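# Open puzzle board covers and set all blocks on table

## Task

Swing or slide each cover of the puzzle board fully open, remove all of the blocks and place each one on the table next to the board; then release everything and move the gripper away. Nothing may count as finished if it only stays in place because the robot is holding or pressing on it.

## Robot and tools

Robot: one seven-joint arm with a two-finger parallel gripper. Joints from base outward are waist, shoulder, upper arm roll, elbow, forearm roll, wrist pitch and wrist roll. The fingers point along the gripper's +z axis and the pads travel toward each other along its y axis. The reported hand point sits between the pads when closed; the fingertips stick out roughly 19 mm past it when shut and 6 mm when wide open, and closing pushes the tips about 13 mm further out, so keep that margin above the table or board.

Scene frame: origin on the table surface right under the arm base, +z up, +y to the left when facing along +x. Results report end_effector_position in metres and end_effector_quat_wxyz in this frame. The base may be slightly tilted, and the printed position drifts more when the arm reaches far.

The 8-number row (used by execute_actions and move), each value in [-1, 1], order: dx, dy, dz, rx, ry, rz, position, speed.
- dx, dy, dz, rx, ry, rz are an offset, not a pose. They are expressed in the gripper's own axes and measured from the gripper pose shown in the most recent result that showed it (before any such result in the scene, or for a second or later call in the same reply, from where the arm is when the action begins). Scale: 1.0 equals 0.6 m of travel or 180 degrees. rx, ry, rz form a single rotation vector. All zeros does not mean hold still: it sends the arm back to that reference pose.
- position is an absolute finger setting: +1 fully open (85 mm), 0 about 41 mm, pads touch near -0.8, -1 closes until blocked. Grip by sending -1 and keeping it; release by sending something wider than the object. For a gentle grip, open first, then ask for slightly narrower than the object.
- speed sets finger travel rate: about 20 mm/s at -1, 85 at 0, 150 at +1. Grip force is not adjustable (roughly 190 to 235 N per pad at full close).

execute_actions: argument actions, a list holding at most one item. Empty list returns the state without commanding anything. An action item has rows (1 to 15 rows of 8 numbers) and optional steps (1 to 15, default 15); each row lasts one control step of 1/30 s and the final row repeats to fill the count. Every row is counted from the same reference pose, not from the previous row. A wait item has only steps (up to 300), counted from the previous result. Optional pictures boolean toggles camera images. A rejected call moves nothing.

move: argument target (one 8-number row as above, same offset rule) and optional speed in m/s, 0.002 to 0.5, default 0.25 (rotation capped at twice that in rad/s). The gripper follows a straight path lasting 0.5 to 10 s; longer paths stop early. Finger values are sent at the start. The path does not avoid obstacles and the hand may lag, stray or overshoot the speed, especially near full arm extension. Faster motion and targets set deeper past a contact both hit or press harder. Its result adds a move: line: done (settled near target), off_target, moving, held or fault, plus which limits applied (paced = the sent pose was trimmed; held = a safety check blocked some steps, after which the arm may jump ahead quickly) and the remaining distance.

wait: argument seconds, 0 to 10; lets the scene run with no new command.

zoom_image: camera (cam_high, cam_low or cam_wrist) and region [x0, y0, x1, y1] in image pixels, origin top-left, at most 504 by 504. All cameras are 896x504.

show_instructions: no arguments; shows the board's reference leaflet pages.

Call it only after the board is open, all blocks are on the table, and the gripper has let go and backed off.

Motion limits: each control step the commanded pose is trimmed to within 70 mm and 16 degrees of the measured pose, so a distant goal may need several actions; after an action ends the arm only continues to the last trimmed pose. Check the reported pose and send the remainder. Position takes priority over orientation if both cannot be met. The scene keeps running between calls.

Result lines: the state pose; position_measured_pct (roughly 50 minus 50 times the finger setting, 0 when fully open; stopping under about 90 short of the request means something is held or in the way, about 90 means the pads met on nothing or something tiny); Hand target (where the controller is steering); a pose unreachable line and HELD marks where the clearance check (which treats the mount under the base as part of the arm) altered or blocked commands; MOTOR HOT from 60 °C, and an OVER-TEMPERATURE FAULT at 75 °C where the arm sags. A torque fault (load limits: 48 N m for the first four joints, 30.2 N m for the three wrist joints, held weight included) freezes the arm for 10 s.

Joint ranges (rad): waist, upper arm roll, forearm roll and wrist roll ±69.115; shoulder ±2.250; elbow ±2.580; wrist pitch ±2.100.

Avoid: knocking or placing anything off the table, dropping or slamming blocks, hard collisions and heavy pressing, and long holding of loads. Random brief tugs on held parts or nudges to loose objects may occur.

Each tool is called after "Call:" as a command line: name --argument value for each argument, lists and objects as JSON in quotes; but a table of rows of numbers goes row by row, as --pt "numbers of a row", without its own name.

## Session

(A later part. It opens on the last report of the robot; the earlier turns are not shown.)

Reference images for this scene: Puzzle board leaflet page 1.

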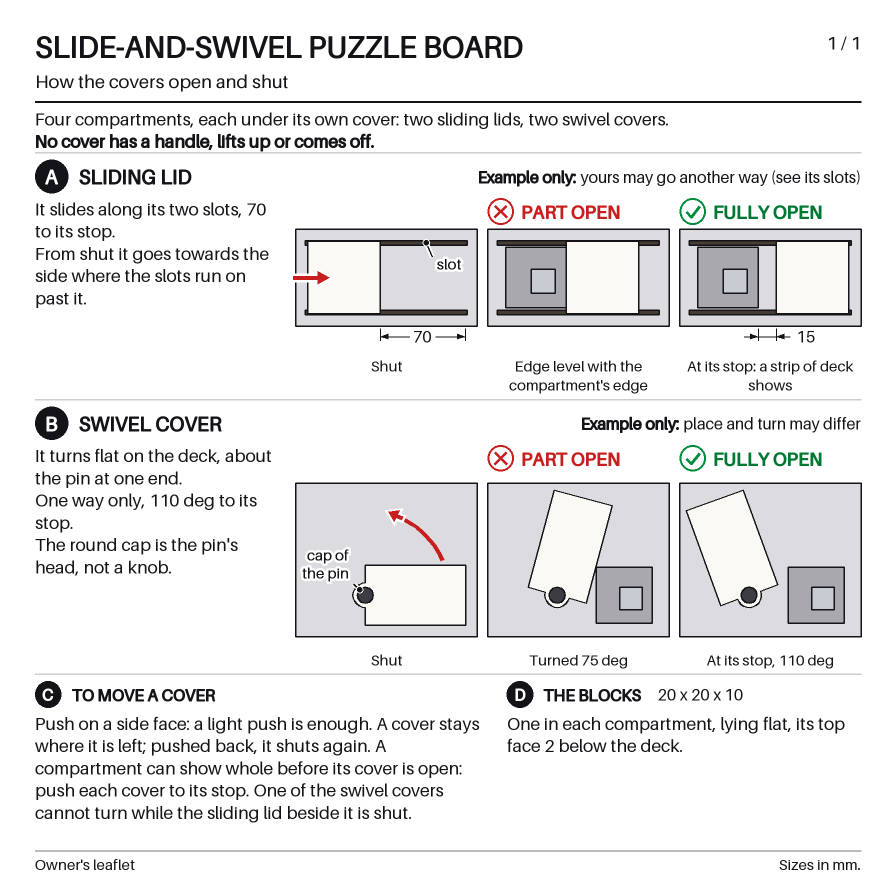

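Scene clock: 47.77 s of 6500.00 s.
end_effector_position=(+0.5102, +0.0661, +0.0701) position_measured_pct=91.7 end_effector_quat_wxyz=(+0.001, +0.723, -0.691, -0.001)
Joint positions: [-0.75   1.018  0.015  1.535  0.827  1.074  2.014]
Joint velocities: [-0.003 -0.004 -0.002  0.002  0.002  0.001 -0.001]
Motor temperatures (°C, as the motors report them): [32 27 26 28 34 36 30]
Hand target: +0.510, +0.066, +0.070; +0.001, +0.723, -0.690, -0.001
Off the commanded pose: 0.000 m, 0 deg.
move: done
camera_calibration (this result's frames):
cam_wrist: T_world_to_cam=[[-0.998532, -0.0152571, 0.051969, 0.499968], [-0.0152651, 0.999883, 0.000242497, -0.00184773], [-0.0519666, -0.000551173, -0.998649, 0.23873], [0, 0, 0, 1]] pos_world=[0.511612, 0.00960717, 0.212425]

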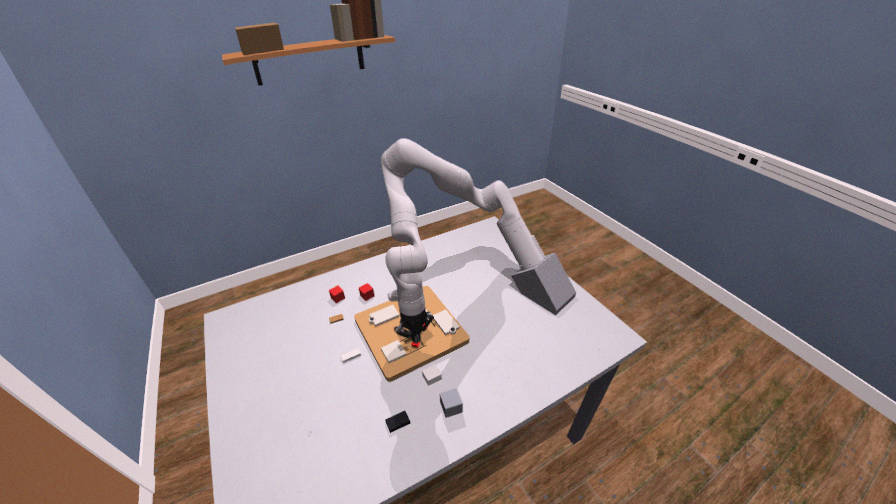

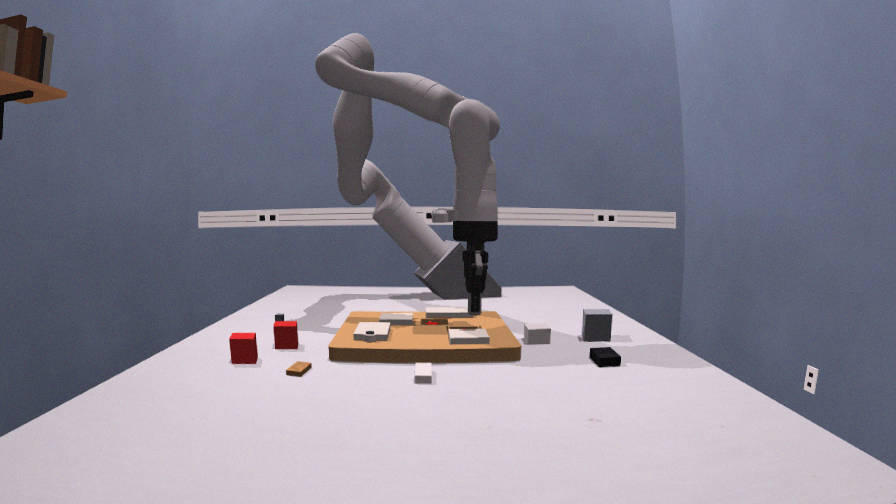

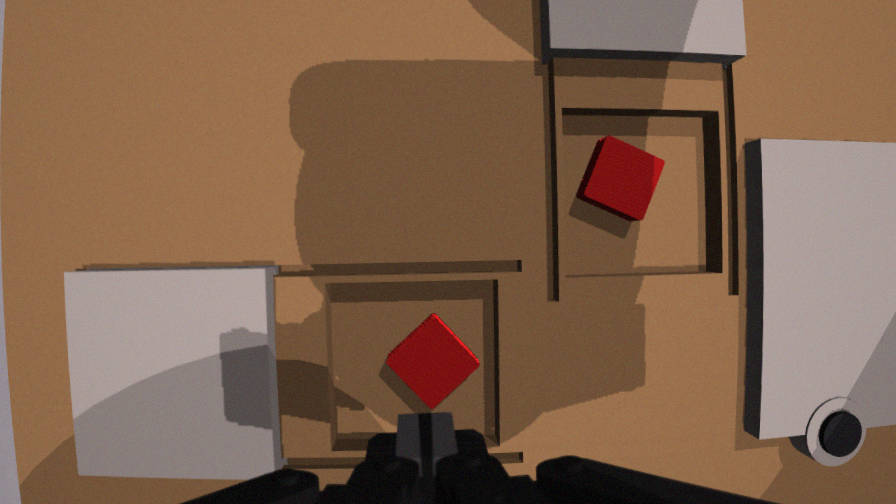

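Call:
move --target '[0.02,-0.004,0.012,0,0,0.262,-0.33,0]' --speed 0.3

Call:
move --target '[0,0,0.016,0,0,0,-0.33,0]' --speed 0.03

Scene clock: 56.97 s of 6500.00 s.
end_effector_position=(+0.5131, +0.0541, +0.0627) position_measured_pct=66.7 end_effector_quat_wxyz=(-0.002, -0.387, +0.922, +0.001)
Joint positions: [-0.832  1.019  0.197  1.556  0.699  0.969  1.295]
Joint velocities: [-0.003 -0.001 -0.002  0.001  0.001 -0.001 -0.001]
Motor temperatures (°C, as the motors report them): [32 27 26 28 34 36 30]
Hand target: +0.513, +0.054, +0.063; -0.002, -0.387, +0.922, +0.001
Off the commanded pose: 0.000 m, 0 deg.
After step 90, 4.47 s passed at rest.
move: done
camera_calibration (this result's frames):
cam_wrist: T_world_to_cam=[[-0.689995, 0.72201, 0.051079, 0.30487], [0.722861, 0.690989, -0.00254541, -0.35172], [-0.0371328, 0.0351667, -0.998691, 0.221991], [0, 0, 0, 1]] pos_world=[0.472847, 0.0151085, 0.205233]

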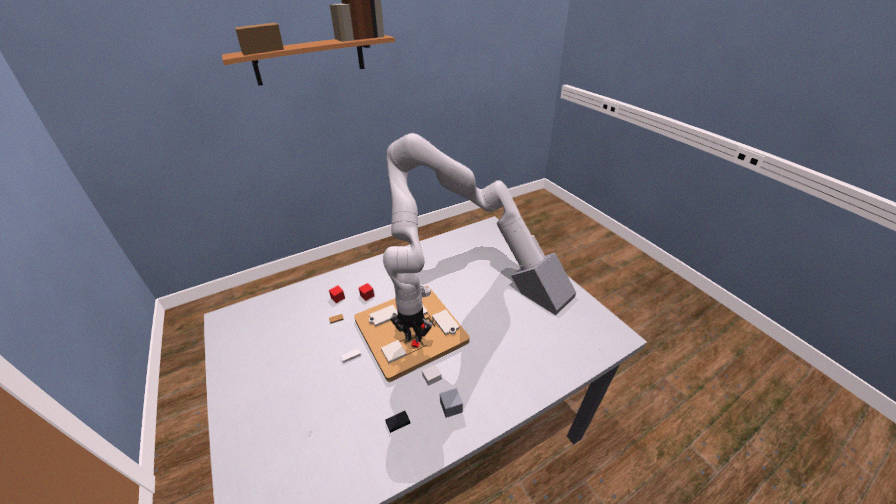

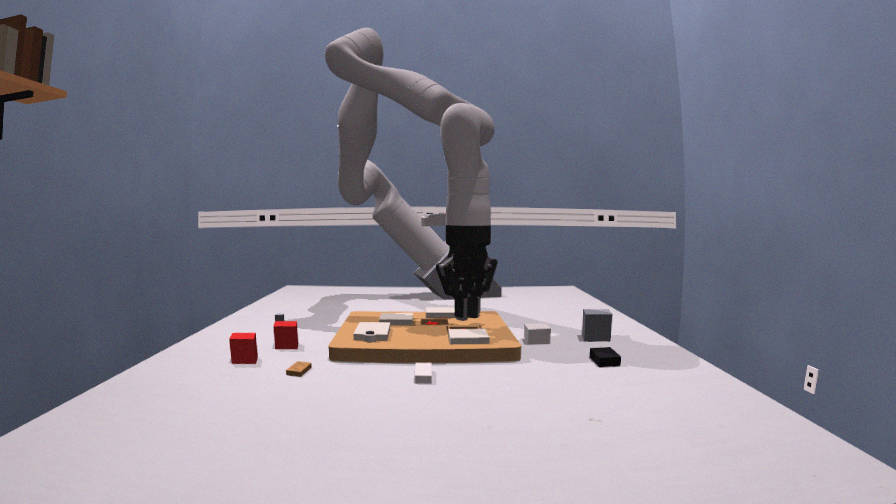

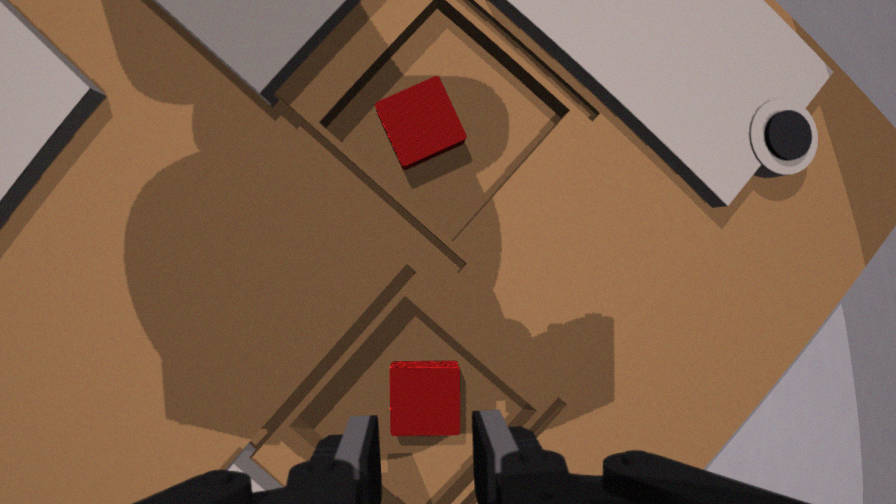

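Scene clock: 57.67 s of 6500.00 s.
end_effector_position=(+0.5131, +0.0541, +0.0532) position_measured_pct=66.7 end_effector_quat_wxyz=(-0.002, -0.387, +0.922, +0.001)
Joint positions: [-0.823  1.031  0.202  1.561  0.707  0.949  1.29 ]
Joint velocities: [ 0.001  0.001  0.     0.001 -0.001 -0.001 -0.   ]
Motor temperatures (°C, as the motors report them): [32 27 26 28 34 36 30]
Hand target: +0.513, +0.054, +0.053; -0.002, -0.387, +0.922, +0.001
Off the commanded pose: 0.000 m, 0 deg.
move: done
camera_calibration (this result's frames):
cam_wrist: T_world_to_cam=[[-0.689968, 0.722039, 0.0510195, 0.305354], [0.722894, 0.690955, -0.0024133, -0.351778], [-0.0369947, 0.0352166, -0.998695, 0.212398], [0, 0, 0, 1]] pos_world=[0.47284, 0.0151059, 0.195693]

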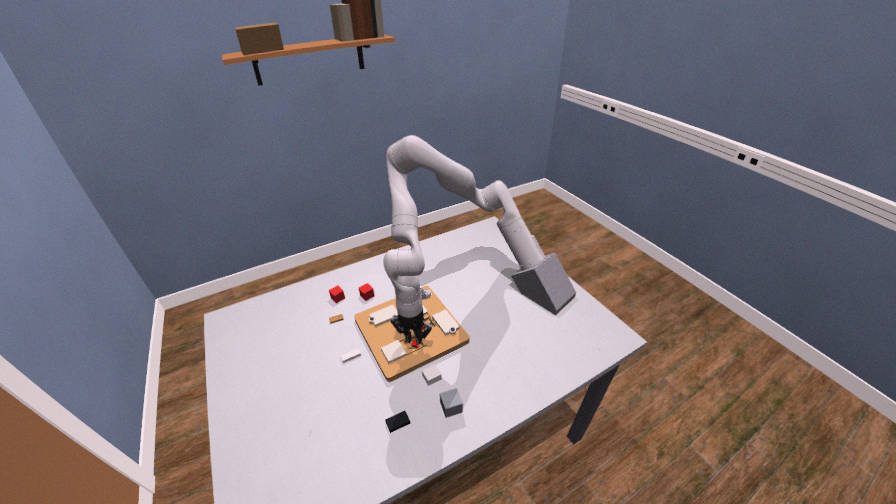

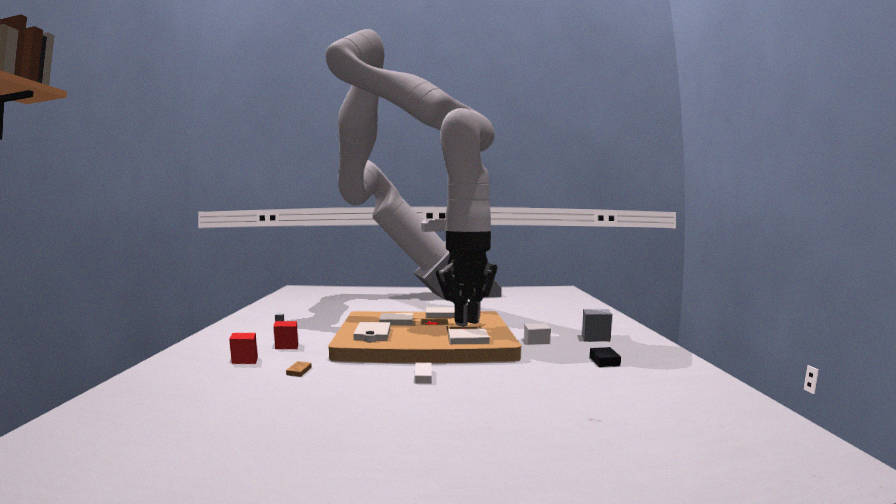

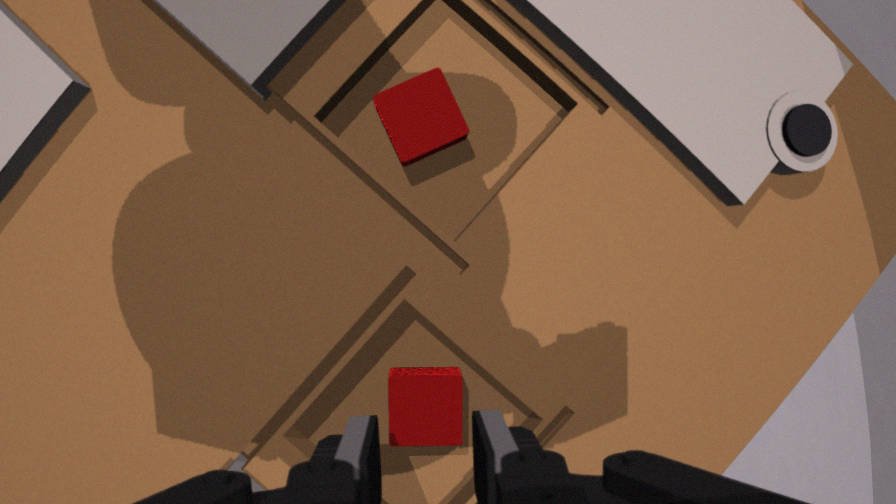

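Call:
move --target '[0.003,-0.001,0.0275,0,0,0,-0.33,0]' --speed 0.012

Scene clock: 62.20 s of 6500.00 s.
end_effector_position=(+0.5123, +0.0524, +0.0367) position_measured_pct=66.7 end_effector_quat_wxyz=(-0.002, -0.387, +0.922, +0.001)
Joint positions: [-0.808  1.049  0.211  1.574  0.723  0.913  1.279]
Joint velocities: [ 0.     0.001  0.     0.    -0.    -0.    -0.   ]
Motor temperatures (°C, as the motors report them): [32 27 26 28 34 36 30]
Hand target: +0.512, +0.052, +0.037; -0.002, -0.387, +0.922, +0.001
Off the commanded pose: 0.000 m, 0 deg.
move: done
camera_calibration (this result's frames):
cam_wrist: T_world_to_cam=[[-0.689942, 0.72207, 0.0509386, 0.306824], [0.722924, 0.690924, -0.00233687, -0.350046], [-0.0368821, 0.0352124, -0.998699, 0.195924], [0, 0, 0, 1]] pos_world=[0.471974, 0.0134076, 0.179222]

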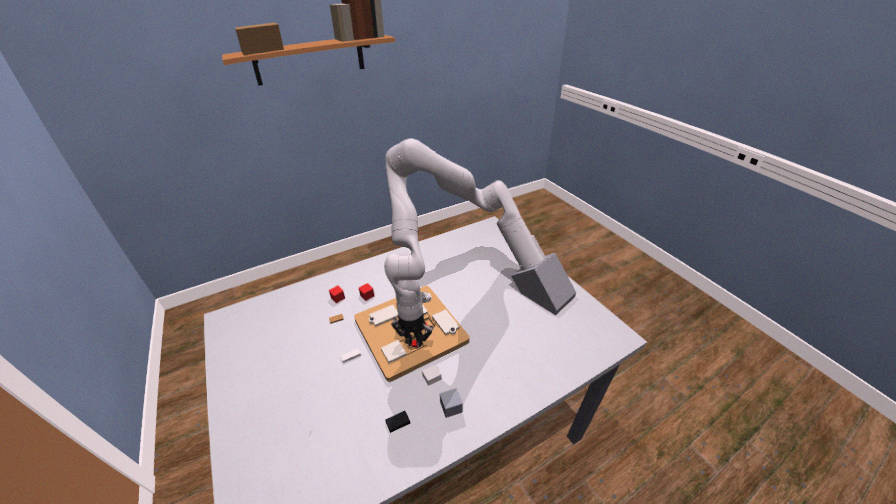

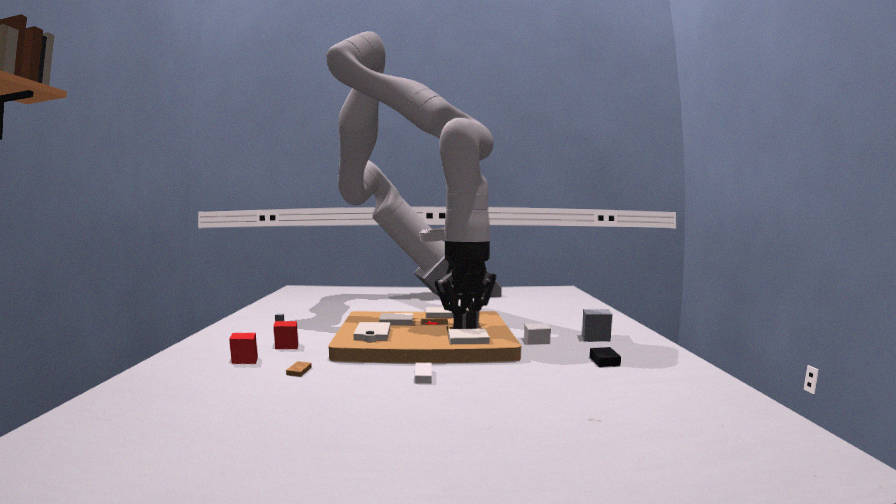

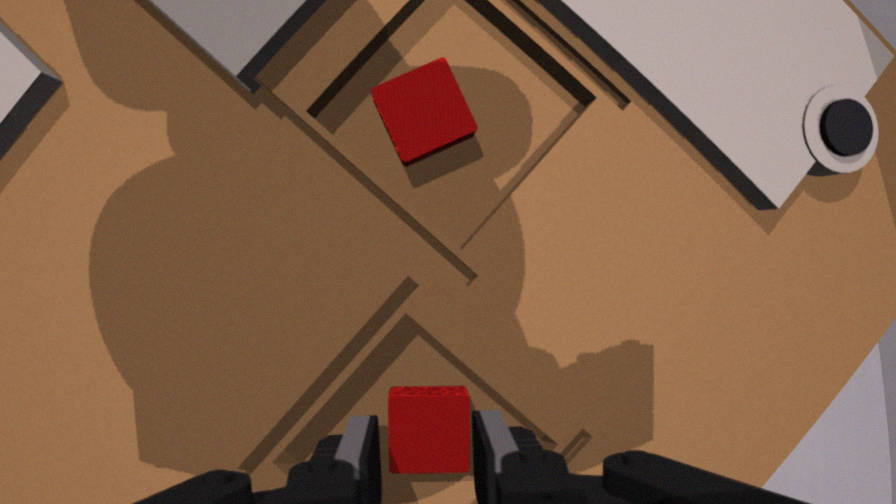

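Call:
move --target '[0,0,0,0,0,0,-0.5,-0.5]'

Call:
move --target '[0,0,-0.06,0,0,0,-0.5,-0.5]' --speed 0.08

Call:
move --target '[-0.235,0.03,0,0,0,-0.262,-0.5,0]' --speed 0.3

Scene clock: 69.43 s of 6500.00 s.
end_effector_position=(+0.5123, +0.0525, +0.0368) position_measured_pct=73.0 end_effector_quat_wxyz=(-0.002, -0.387, +0.922, +0.001)
Joint positions: [-0.808  1.049  0.211  1.574  0.723  0.913  1.279]
Joint velocities: [-0.     0.    -0.     0.001 -0.001  0.     0.   ]
Motor temperatures (°C, as the motors report them): [32 27 26 28 34 36 30]
Hand target: +0.512, +0.052, +0.037; -0.002, -0.387, +0.922, +0.001
Off the commanded pose: 0.000 m, 0 deg.
After step 90, 3.53 s passed at rest.
move: done
camera_calibration (this result's frames):
cam_wrist: T_world_to_cam=[[-0.689957, 0.722056, 0.0509328, 0.306812], [0.722919, 0.69093, -0.00209744, -0.350131], [-0.0367054, 0.0353731, -0.9987, 0.195959], [0, 0, 0, 1]] pos_world=[0.471996, 0.0134487, 0.179343]

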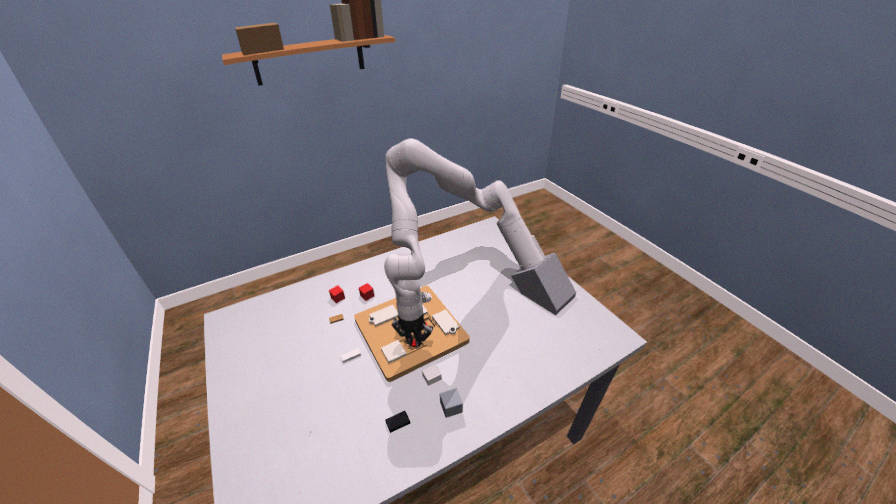

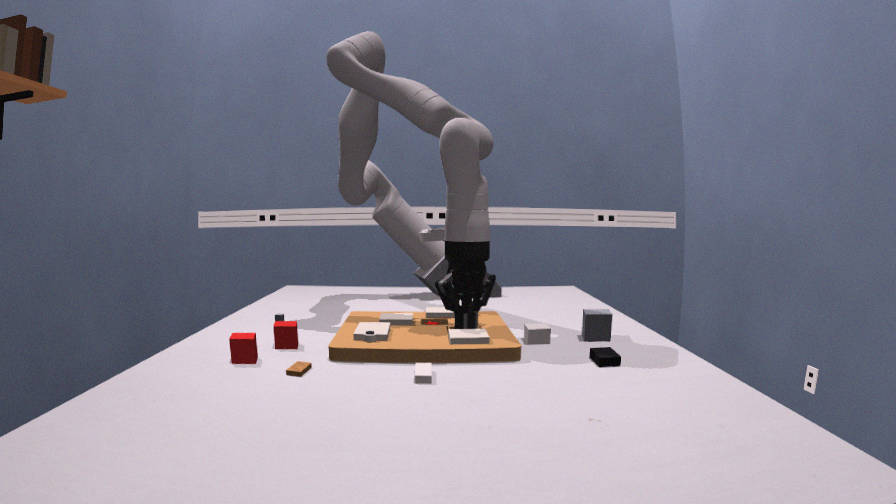

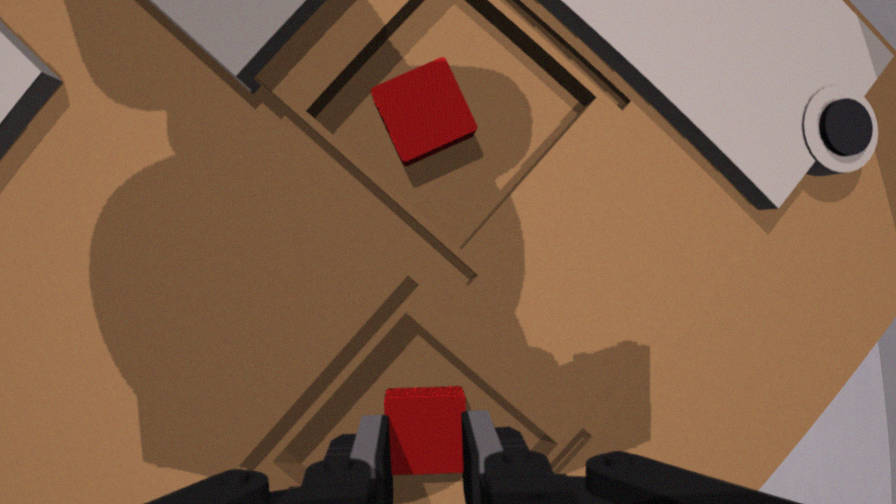

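Scene clock: 70.17 s of 6500.00 s.
end_effector_position=(+0.5123, +0.0525, +0.0727) position_measured_pct=73.0 end_effector_quat_wxyz=(-0.002, -0.387, +0.922, +0.001)
Joint positions: [-0.841  1.003  0.193  1.557  0.691  0.988  1.301]
Joint velocities: [-0.002 -0.005 -0.     0.001  0.     0.    -0.   ]
Motor temperatures (°C, as the motors report them): [32 27 26 28 34 36 30]
Hand target: +0.512, +0.053, +0.073; -0.002, -0.387, +0.922, +0.001
Off the commanded pose: 0.000 m, 0 deg.
move: done
camera_calibration (this result's frames):
cam_wrist: T_world_to_cam=[[-0.690021, 0.721982, 0.0511097, 0.305021], [0.722837, 0.691014, -0.00247043, -0.349961], [-0.0371011, 0.0352393, -0.99869, 0.231942], [0, 0, 0, 1]] pos_world=[0.472041, 0.0134345, 0.215184]

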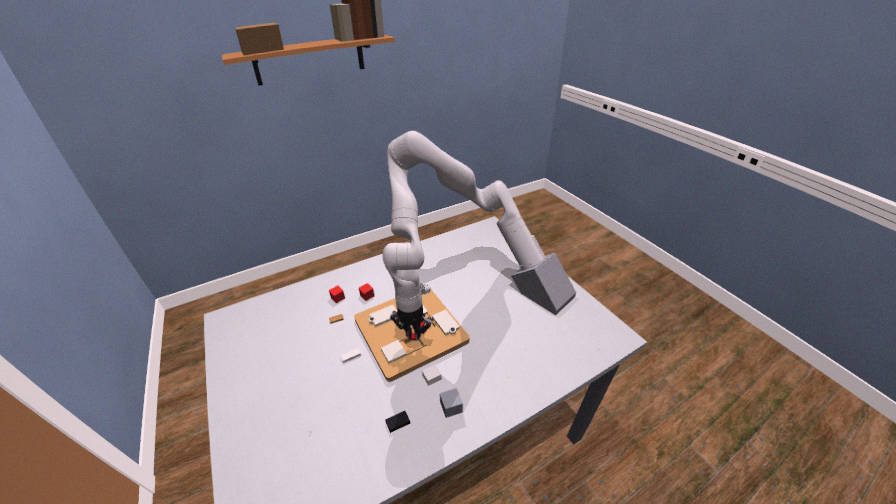

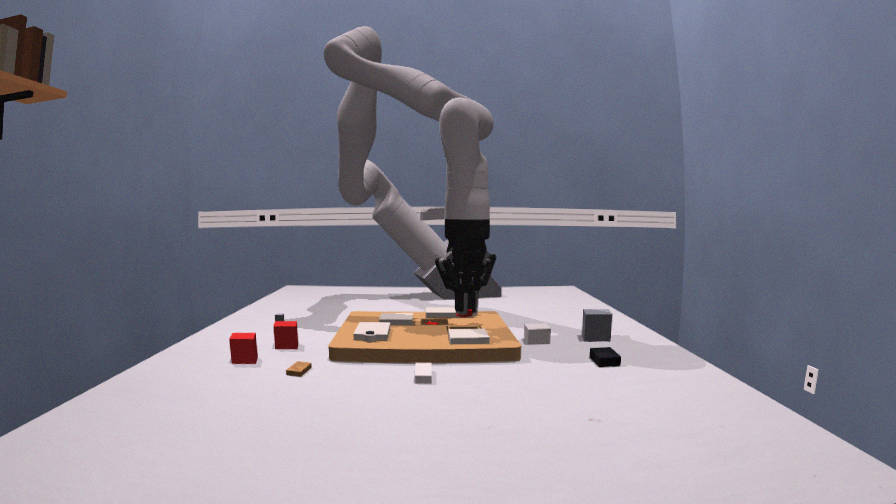

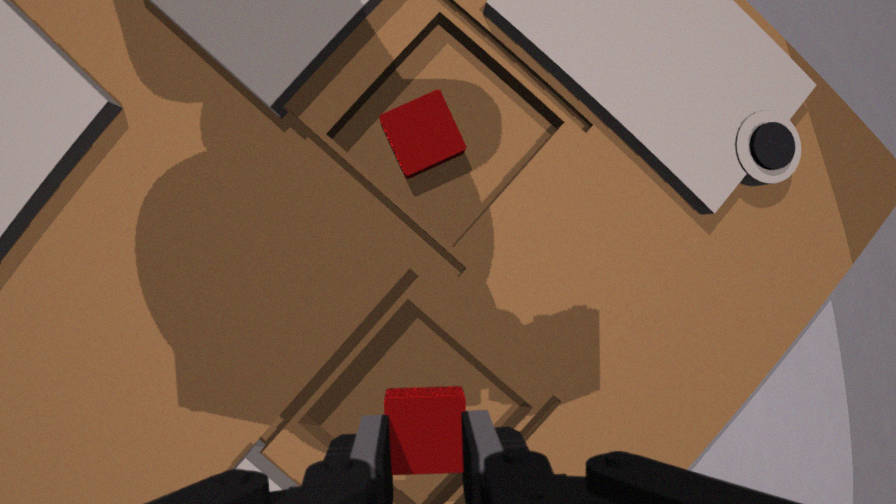

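Scene clock: 71.97 s of 6500.00 s.
end_effector_position=(+0.5988, +0.1650, +0.0730) position_measured_pct=73.0 end_effector_quat_wxyz=(+0.001, +0.723, -0.691, -0.002)
Joint positions: [-0.764  1.319 -0.003  0.919  0.739  1.317  2.232]
Joint velocities: [ 0.002  0.012  0.001 -0.007 -0.002  0.002  0.001]
Motor temperatures (°C, as the motors report them): [32 27 26 28 34 36 30]
Hand target: +0.598, +0.165, +0.072; +0.001, +0.723, -0.691, -0.002
Off the commanded pose: 0.001 m, 0 deg.
move: done
camera_calibration (this result's frames):
cam_wrist: T_world_to_cam=[[-0.99854, -0.0145789, 0.0520171, 0.589634], [-0.0145402, 0.999894, 0.00112224, -0.099931], [-0.0520279, 0.000364256, -0.998646, 0.246216], [0, 0, 0, 1]] pos_world=[0.60013, 0.108427, 0.215324]

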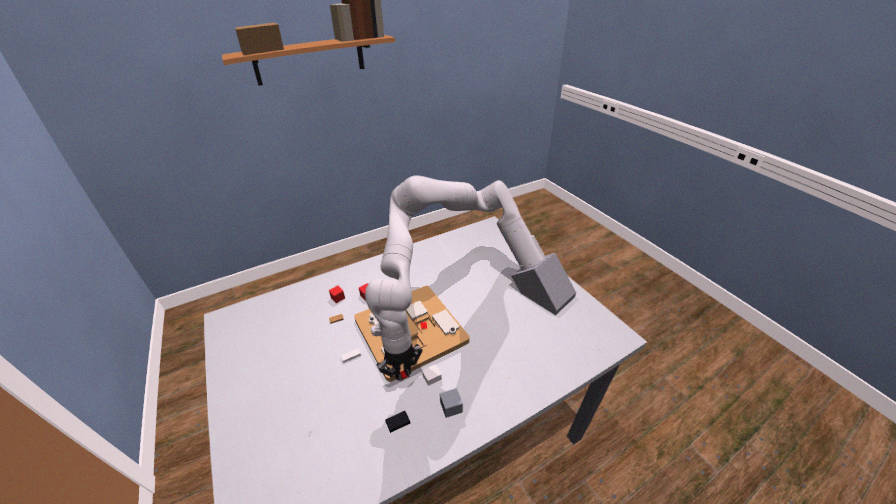

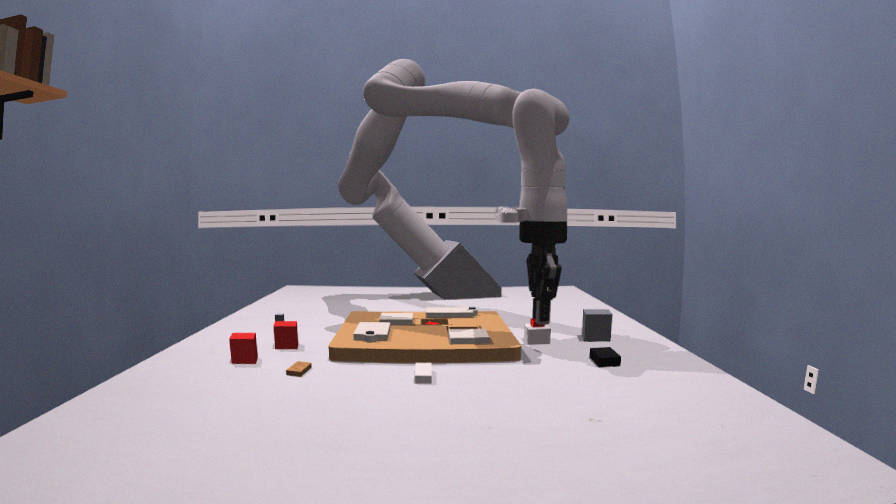

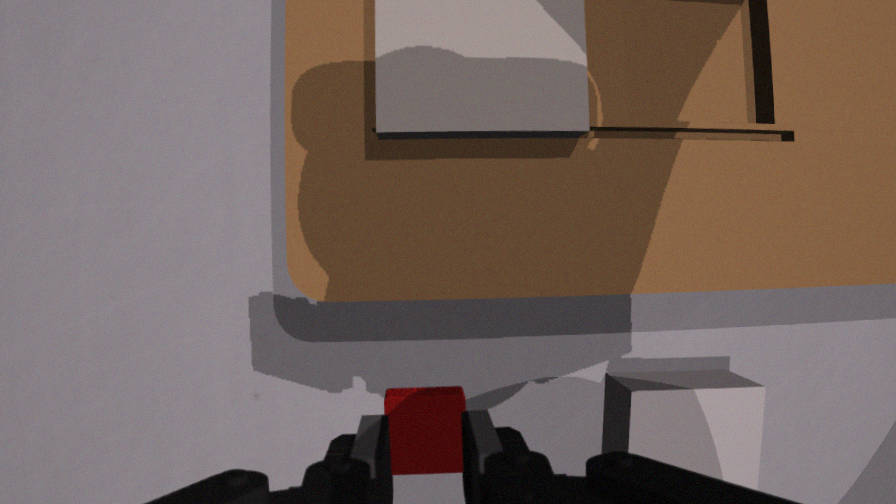

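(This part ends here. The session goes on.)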